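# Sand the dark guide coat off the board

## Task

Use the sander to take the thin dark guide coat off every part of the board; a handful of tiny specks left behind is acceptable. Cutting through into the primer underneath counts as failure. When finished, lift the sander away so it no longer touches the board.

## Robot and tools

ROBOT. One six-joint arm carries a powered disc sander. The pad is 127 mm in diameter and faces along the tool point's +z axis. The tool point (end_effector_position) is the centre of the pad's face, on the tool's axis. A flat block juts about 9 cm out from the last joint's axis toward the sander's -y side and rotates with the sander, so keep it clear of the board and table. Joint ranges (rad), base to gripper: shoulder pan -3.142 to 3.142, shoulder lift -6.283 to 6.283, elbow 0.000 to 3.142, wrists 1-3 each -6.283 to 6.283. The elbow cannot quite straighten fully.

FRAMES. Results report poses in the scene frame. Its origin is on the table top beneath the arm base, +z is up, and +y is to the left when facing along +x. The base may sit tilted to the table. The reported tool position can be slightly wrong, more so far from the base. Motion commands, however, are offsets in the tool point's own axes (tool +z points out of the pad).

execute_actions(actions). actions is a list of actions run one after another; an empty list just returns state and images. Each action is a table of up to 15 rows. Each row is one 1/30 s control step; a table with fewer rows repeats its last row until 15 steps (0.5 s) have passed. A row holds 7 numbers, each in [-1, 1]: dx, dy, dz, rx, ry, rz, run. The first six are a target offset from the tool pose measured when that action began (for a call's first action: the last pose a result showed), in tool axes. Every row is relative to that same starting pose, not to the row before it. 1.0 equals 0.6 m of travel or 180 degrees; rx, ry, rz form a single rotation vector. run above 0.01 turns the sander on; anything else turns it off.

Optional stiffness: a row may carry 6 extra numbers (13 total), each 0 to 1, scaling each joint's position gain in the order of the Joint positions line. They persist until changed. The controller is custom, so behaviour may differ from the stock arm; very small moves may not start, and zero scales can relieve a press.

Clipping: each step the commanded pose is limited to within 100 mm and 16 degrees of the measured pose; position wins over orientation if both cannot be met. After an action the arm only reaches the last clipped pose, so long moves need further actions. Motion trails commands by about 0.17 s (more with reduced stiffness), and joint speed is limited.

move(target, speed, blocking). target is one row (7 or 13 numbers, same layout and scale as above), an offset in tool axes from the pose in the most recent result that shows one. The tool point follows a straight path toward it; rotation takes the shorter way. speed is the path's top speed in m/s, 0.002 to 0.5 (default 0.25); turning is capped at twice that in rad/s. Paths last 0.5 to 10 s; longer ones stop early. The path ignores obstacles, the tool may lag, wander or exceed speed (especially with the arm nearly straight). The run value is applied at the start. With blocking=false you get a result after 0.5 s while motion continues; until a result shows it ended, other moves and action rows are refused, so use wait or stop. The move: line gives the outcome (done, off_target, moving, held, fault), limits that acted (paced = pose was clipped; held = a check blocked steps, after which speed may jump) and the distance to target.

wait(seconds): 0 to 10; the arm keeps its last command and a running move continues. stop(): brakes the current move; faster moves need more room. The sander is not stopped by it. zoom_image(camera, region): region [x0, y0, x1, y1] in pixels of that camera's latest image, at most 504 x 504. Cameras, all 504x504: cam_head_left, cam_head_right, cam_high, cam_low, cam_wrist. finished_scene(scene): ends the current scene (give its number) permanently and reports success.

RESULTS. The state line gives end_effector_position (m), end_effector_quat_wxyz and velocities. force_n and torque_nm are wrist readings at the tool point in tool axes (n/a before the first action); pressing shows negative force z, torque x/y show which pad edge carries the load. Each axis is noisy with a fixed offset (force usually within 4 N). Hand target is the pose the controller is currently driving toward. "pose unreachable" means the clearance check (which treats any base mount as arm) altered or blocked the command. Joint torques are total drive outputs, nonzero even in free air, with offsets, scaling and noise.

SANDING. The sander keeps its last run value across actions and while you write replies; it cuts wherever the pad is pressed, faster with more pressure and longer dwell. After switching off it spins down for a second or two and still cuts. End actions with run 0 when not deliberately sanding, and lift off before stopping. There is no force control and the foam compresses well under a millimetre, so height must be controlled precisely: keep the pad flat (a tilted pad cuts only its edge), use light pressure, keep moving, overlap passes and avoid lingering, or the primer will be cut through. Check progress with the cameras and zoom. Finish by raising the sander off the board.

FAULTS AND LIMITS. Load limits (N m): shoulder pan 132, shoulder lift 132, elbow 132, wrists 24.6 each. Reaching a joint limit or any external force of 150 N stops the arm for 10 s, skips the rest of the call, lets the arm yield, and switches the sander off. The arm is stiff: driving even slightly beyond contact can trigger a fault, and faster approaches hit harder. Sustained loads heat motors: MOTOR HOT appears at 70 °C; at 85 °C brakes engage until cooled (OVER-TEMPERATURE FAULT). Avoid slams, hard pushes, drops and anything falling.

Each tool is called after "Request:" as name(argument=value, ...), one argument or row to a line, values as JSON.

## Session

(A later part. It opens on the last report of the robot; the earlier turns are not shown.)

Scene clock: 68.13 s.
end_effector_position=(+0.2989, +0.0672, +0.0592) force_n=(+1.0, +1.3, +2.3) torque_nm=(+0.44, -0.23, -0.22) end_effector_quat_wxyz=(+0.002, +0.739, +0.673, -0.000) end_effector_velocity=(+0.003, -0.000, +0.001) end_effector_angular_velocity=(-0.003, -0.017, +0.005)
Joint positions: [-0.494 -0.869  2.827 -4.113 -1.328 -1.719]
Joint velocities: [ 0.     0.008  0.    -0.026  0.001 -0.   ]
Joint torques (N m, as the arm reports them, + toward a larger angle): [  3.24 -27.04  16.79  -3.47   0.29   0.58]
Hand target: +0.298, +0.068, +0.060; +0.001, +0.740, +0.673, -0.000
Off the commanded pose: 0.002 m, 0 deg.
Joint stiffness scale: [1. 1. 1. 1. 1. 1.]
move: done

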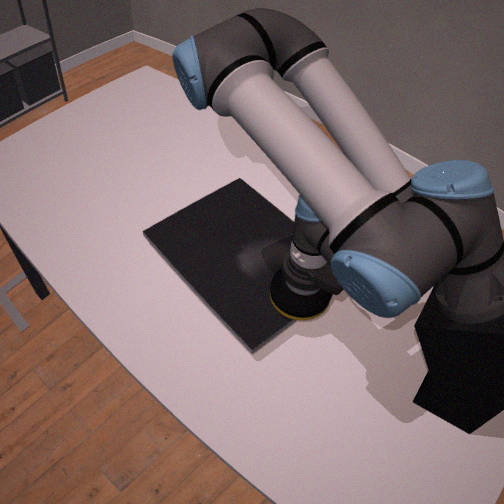

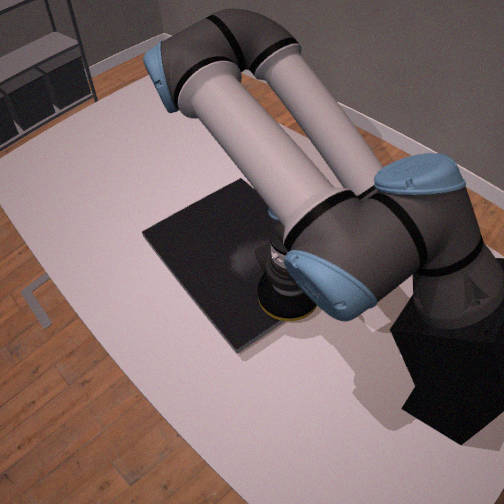

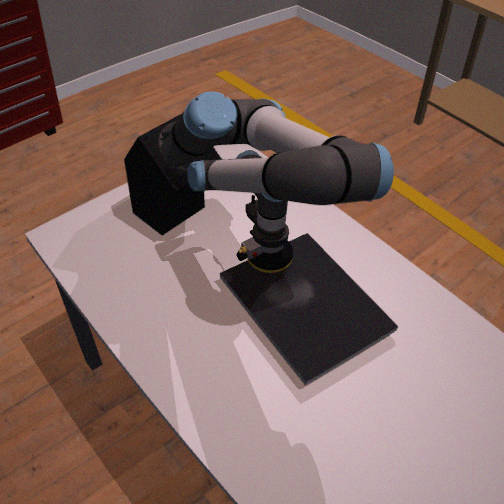

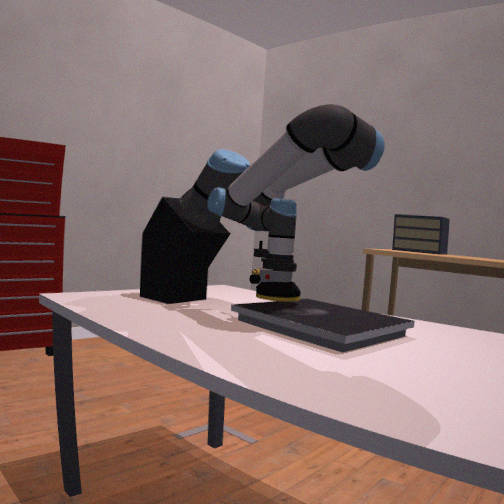

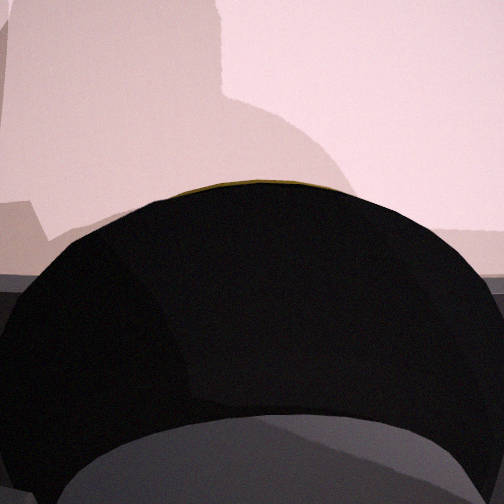

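Request:
move(
  target=[0, 0.55, 0, 0, 0, 0, 0, 0.5, 0.5, 0.5, 0.5, 0.5, 0.5],
  speed=0.1,
  blocking=false,
)

Request:
wait(
  seconds=0.8,
)

Request:
wait(
  seconds=0.7,
)

Request:
wait(
  seconds=0.7,
)

Request:
wait(
  seconds=0.7,
)

Request:
wait(
  seconds=3,
)

Scene clock: 72.90 s.
end_effector_position=(+0.3291, +0.0637, +0.0625) force_n=(+2.2, +1.9, -1.4) torque_nm=(+0.31, -0.28, -0.07) end_effector_quat_wxyz=(+0.010, +0.739, +0.673, +0.007) end_effector_velocity=(+0.117, -0.010, +0.009) end_effector_angular_velocity=(-0.011, -0.085, +0.021)
Joint positions: [-0.485 -1.017  2.781 -3.943 -1.33  -1.706]
Joint velocities: [ 0.054 -0.471 -0.198  0.57  -0.022  0.046]
Joint torques (N m, as the arm reports them, + toward a larger angle): [  5.12 -28.91   9.31  -2.35  -0.51   0.4 ]
Hand target: +0.347, +0.063, +0.062; +0.008, +0.739, +0.674, +0.006
Off the commanded pose: 0.300 m, 1 deg.
Joint stiffness scale: [0.5 0.5 0.5 0.5 0.5 0.5]
move: running

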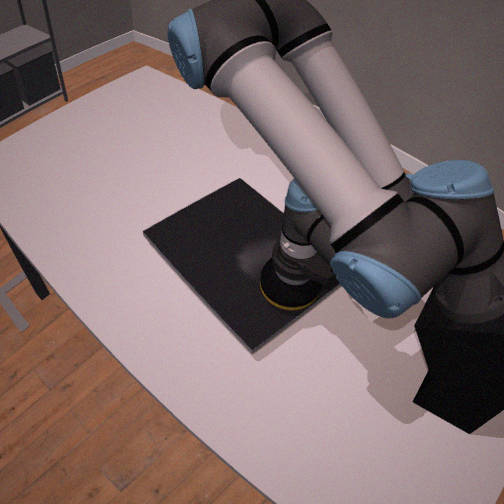

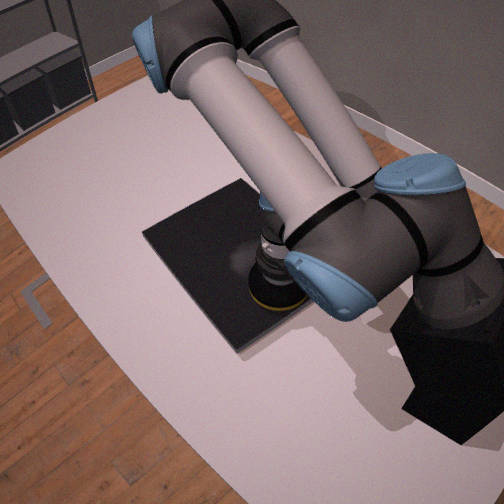

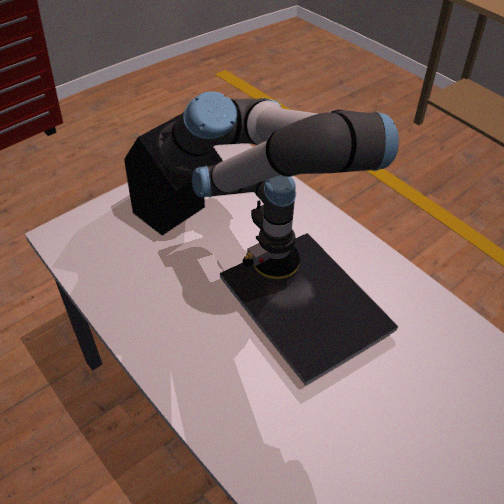

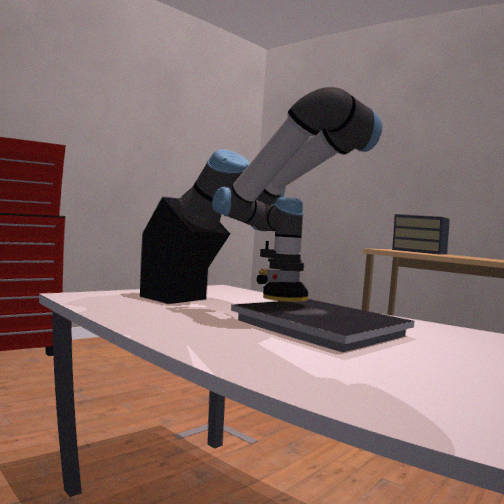

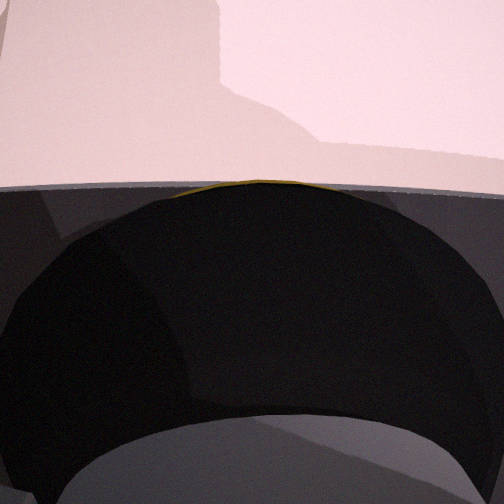

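Scene clock: 73.70 s.
end_effector_position=(+0.4079, +0.0560, +0.0619) force_n=(+2.1, +2.6, -0.4) torque_nm=(+0.26, -0.41, -0.14) end_effector_quat_wxyz=(+0.008, +0.739, +0.673, +0.005) end_effector_velocity=(+0.095, -0.010, -0.003) end_effector_angular_velocity=(+0.002, +0.022, -0.005)
Joint positions: [-0.448 -1.257  2.603 -3.526 -1.352 -1.677]
Joint velocities: [ 0.034 -0.164 -0.237  0.418 -0.022  0.029]
Joint torques (N m, as the arm reports them, + toward a larger angle): [  5.65 -33.79   1.31  -2.71  -0.86   0.55]
Hand target: +0.425, +0.056, +0.061; +0.005, +0.739, +0.674, +0.002
Off the commanded pose: 0.220 m, 1 deg.
Joint stiffness scale: [0.5 0.5 0.5 0.5 0.5 0.5]
earlier move: running
wait: 0.80 s; no rest

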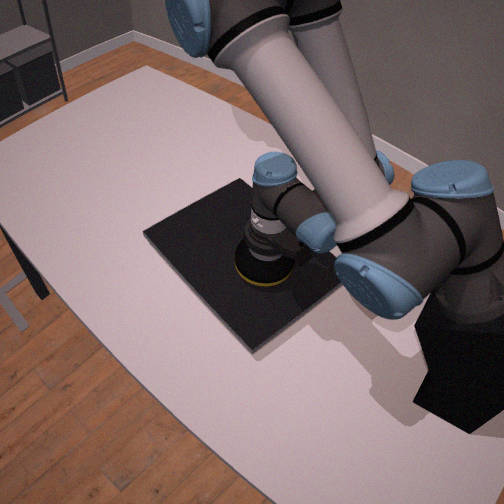

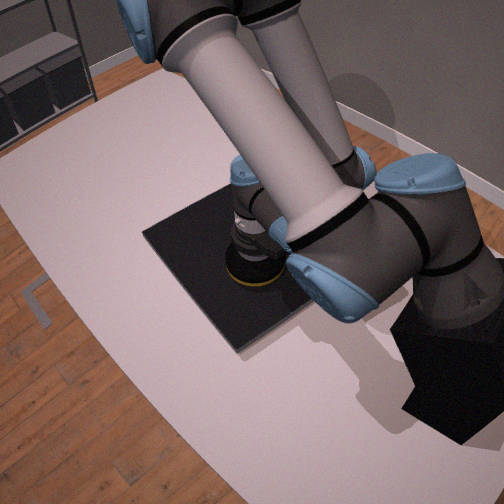

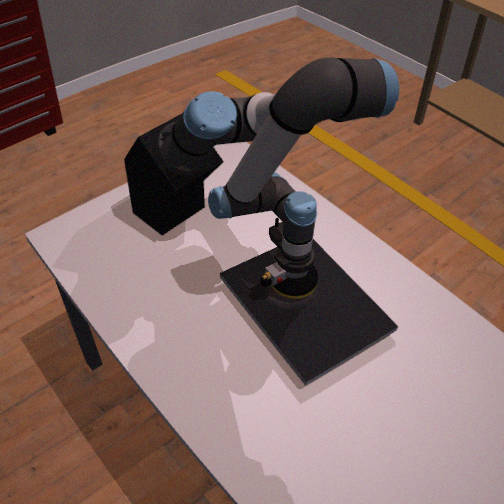

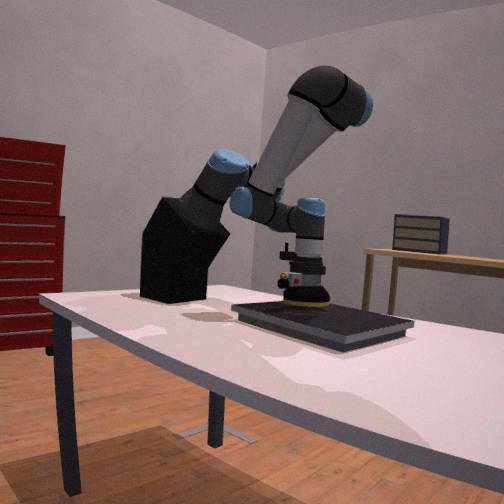

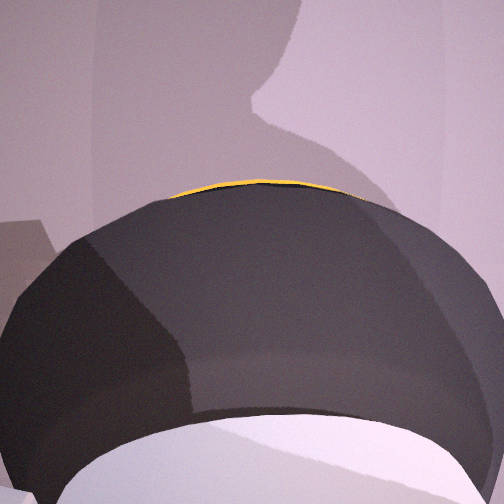

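Scene clock: 74.40 s.
end_effector_position=(+0.4753, +0.0489, +0.0605) force_n=(-0.3, +0.9, +1.3) torque_nm=(+0.33, +0.07, +0.03) end_effector_quat_wxyz=(+0.005, +0.740, +0.673, +0.002) end_effector_velocity=(+0.097, -0.010, -0.001) end_effector_angular_velocity=(+0.001, +0.008, -0.003)
Joint positions: [-0.429 -1.325  2.433 -3.282 -1.364 -1.661]
Joint velocities: [ 0.023 -0.044 -0.249  0.298 -0.014  0.02 ]
Joint torques (N m, as the arm reports them, + toward a larger angle): [  4.61 -35.99  -5.    -2.85  -0.86   0.63]
Hand target: +0.494, +0.049, +0.061; +0.004, +0.739, +0.673, +0.001
Off the commanded pose: 0.153 m, 0 deg.
Joint stiffness scale: [0.5 0.5 0.5 0.5 0.5 0.5]
earlier move: running
wait: 0.70 s; no rest

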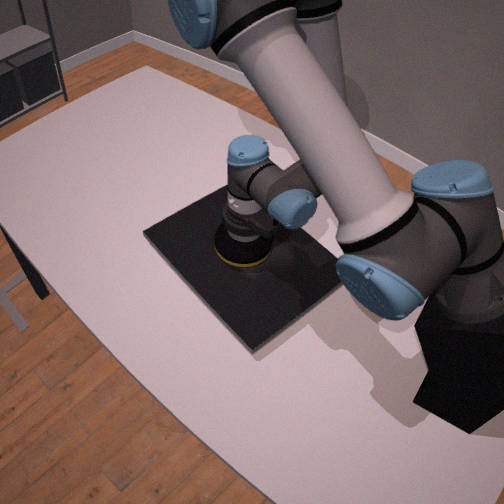

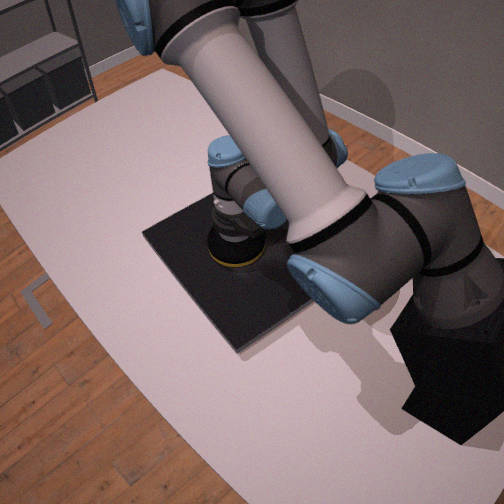

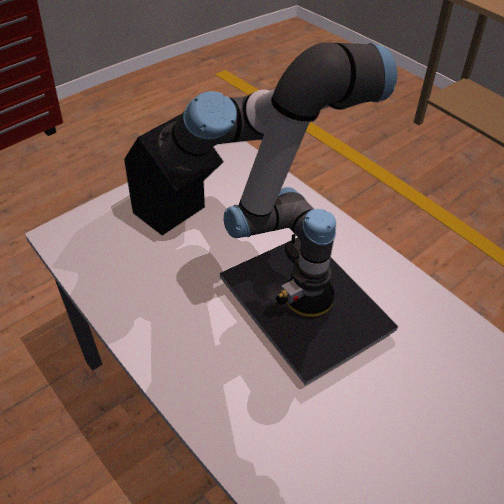

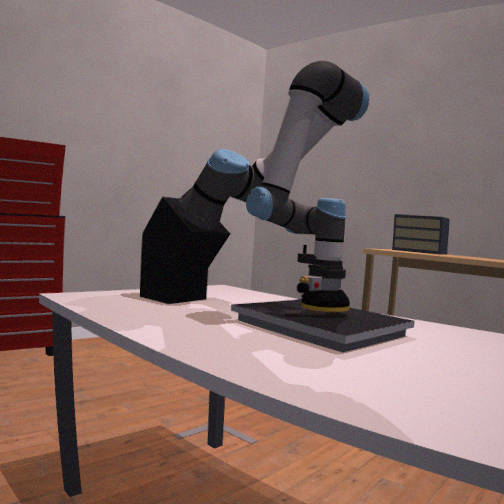

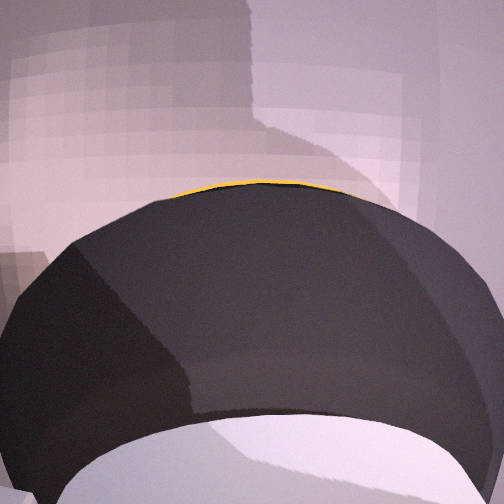

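Scene clock: 75.10 s.
end_effector_position=(+0.5442, +0.0419, +0.0606) force_n=(+3.0, +7.3, +1.5) torque_nm=(+1.27, -0.30, +0.21) end_effector_quat_wxyz=(+0.004, +0.740, +0.673, +0.001) end_effector_velocity=(+0.104, -0.009, +0.007) end_effector_angular_velocity=(-0.003, -0.013, +0.003)
Joint positions: [-0.415 -1.334  2.254 -3.095 -1.372 -1.649]
Joint velocities: [ 0.017  0.    -0.262  0.245 -0.01   0.014]
Joint torques (N m, as the arm reports them, + toward a larger angle): [  5.28 -38.64  -8.98  -2.89  -0.63   0.65]
Hand target: +0.563, +0.042, +0.061; +0.003, +0.739, +0.673, +0.001
Off the commanded pose: 0.083 m, 0 deg.
Joint stiffness scale: [0.5 0.5 0.5 0.5 0.5 0.5]
earlier move: running
wait: 0.70 s; no rest

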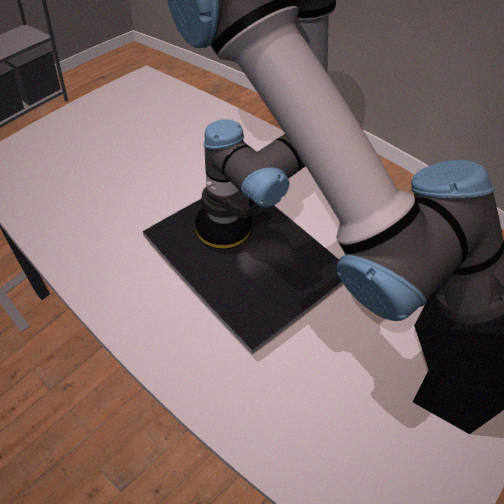

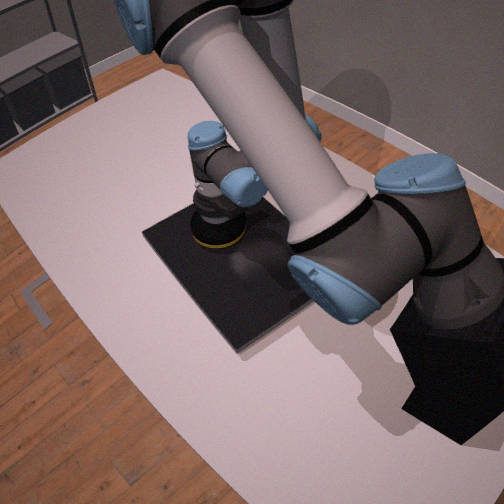

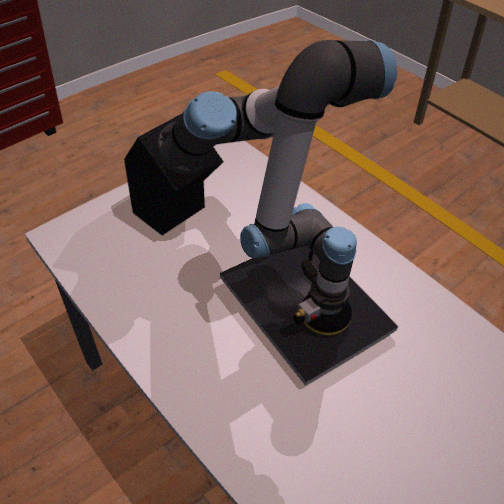

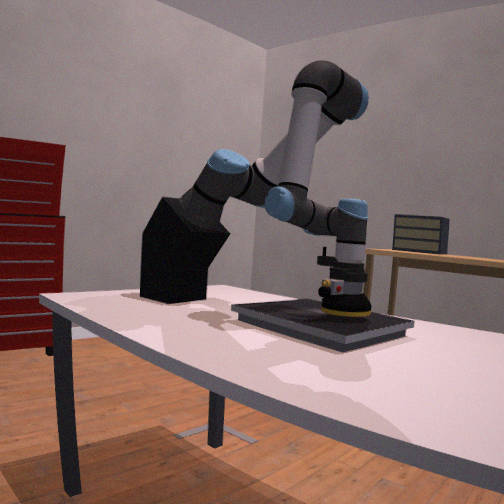

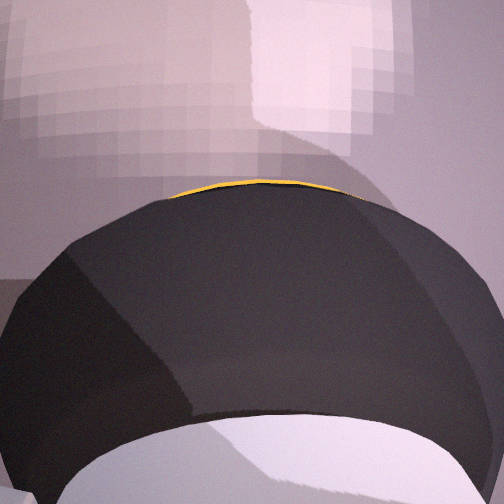

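Scene clock: 75.80 s.
end_effector_position=(+0.6152, +0.0352, +0.0635) force_n=(-0.4, +2.9, -3.7) torque_nm=(+0.22, +0.18, +0.04) end_effector_quat_wxyz=(+0.006, +0.740, +0.673, +0.003) end_effector_velocity=(+0.096, -0.010, +0.001) end_effector_angular_velocity=(-0.002, -0.008, +0.002)
Joint positions: [-0.404 -1.313  2.065 -2.934 -1.379 -1.64 ]
Joint velocities: [ 0.012  0.057 -0.266  0.198 -0.008  0.01 ]
Joint torques (N m, as the arm reports them, + toward a larger angle): [  6.03 -41.79 -10.59  -3.    -0.75   0.53]
Hand target: +0.627, +0.036, +0.061; +0.003, +0.739, +0.673, +0.000
Off the commanded pose: 0.013 m, 1 deg.
Joint stiffness scale: [0.5 0.5 0.5 0.5 0.5 0.5]
earlier move: running
wait: 0.70 s; no rest

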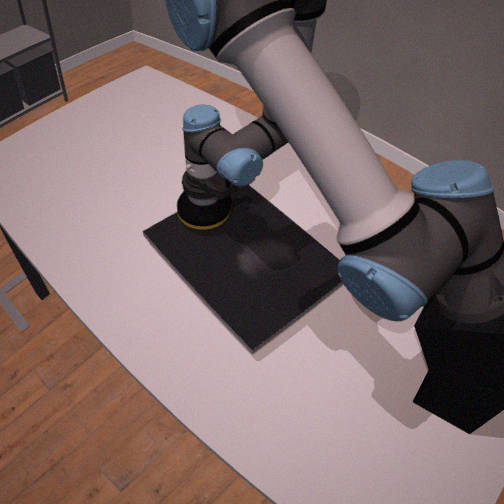

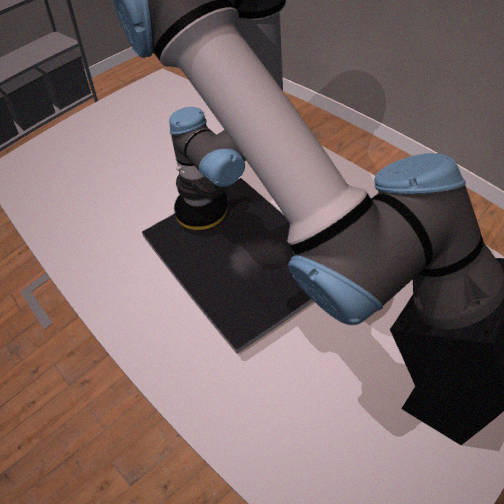

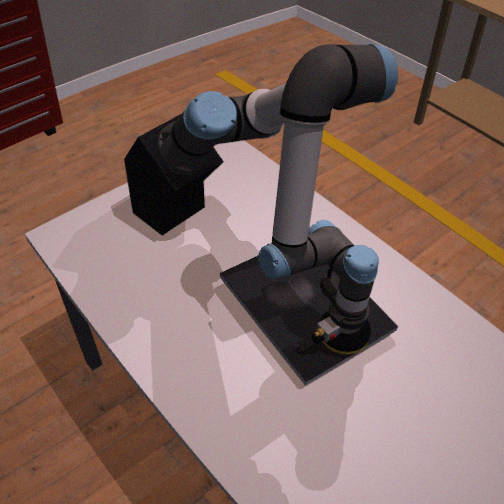

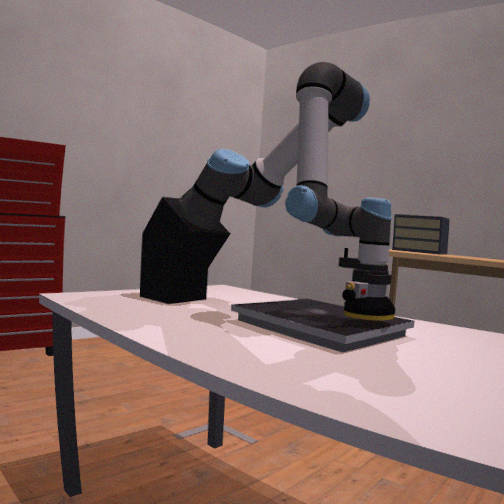

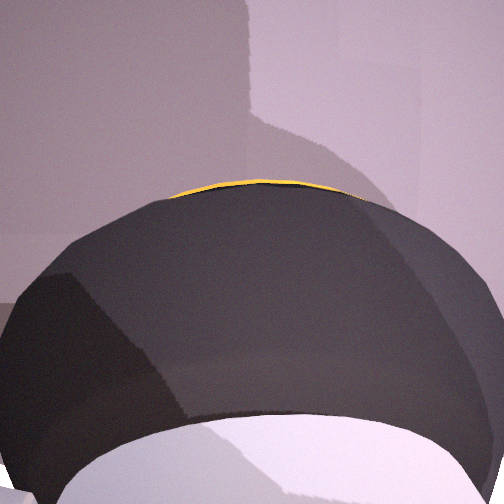

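Scene clock: 76.17 s.
end_effector_position=(+0.6282, +0.0337, +0.0629) force_n=(-2.8, +2.2, -2.7) torque_nm=(+0.24, +0.25, -0.08) end_effector_quat_wxyz=(+0.005, +0.740, +0.673, +0.002) end_effector_velocity=(-0.008, +0.002, -0.006) end_effector_angular_velocity=(+0.005, +0.031, -0.006)
Joint positions: [-0.402 -1.304  2.026 -2.901 -1.38  -1.638]
Joint velocities: [ 0.003  0.007 -0.     0.025 -0.002  0.002]
Joint torques (N m, as the arm reports them, + toward a larger angle): [  4.71 -42.14 -11.92  -2.89  -0.85   0.54]
Hand target: +0.627, +0.036, +0.060; +0.002, +0.739, +0.673, -0.000
Off the commanded pose: 0.004 m, 0 deg.
Joint stiffness scale: [0.5 0.5 0.5 0.5 0.5 0.5]
earlier move: off_target
wait: 0.37 of 3 s (the move ended)

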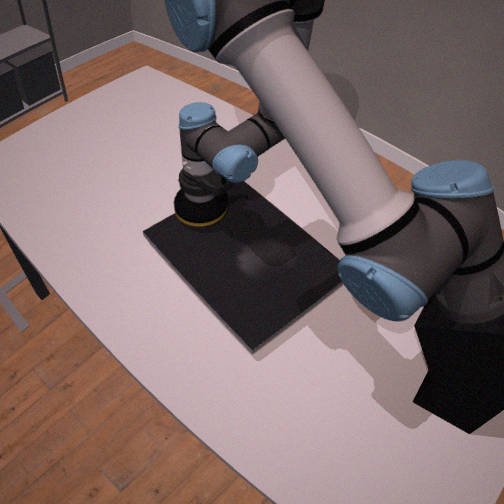

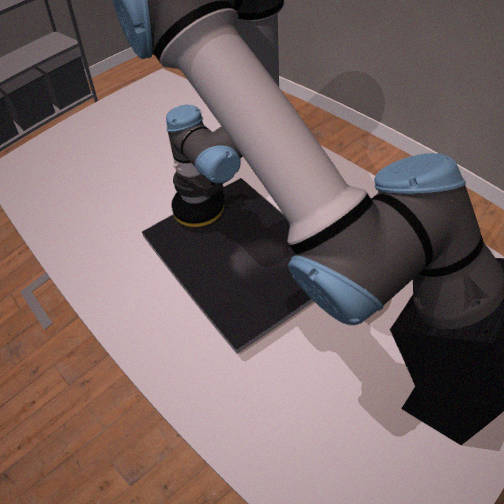

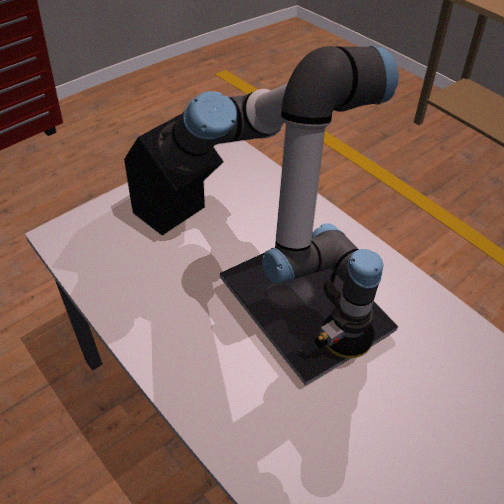

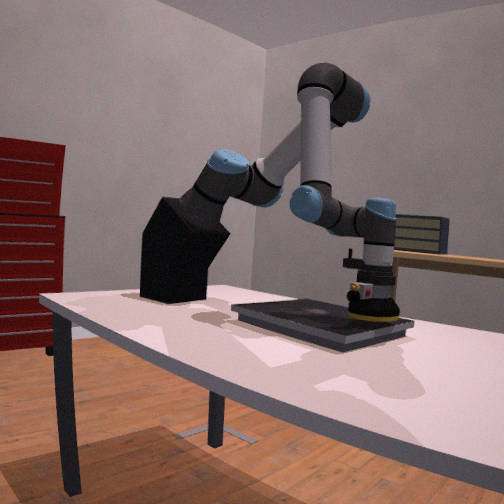

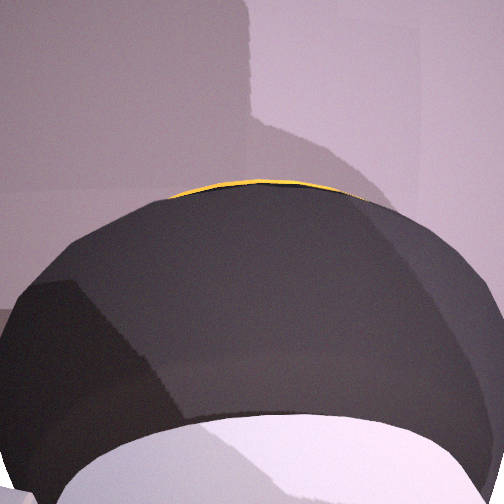

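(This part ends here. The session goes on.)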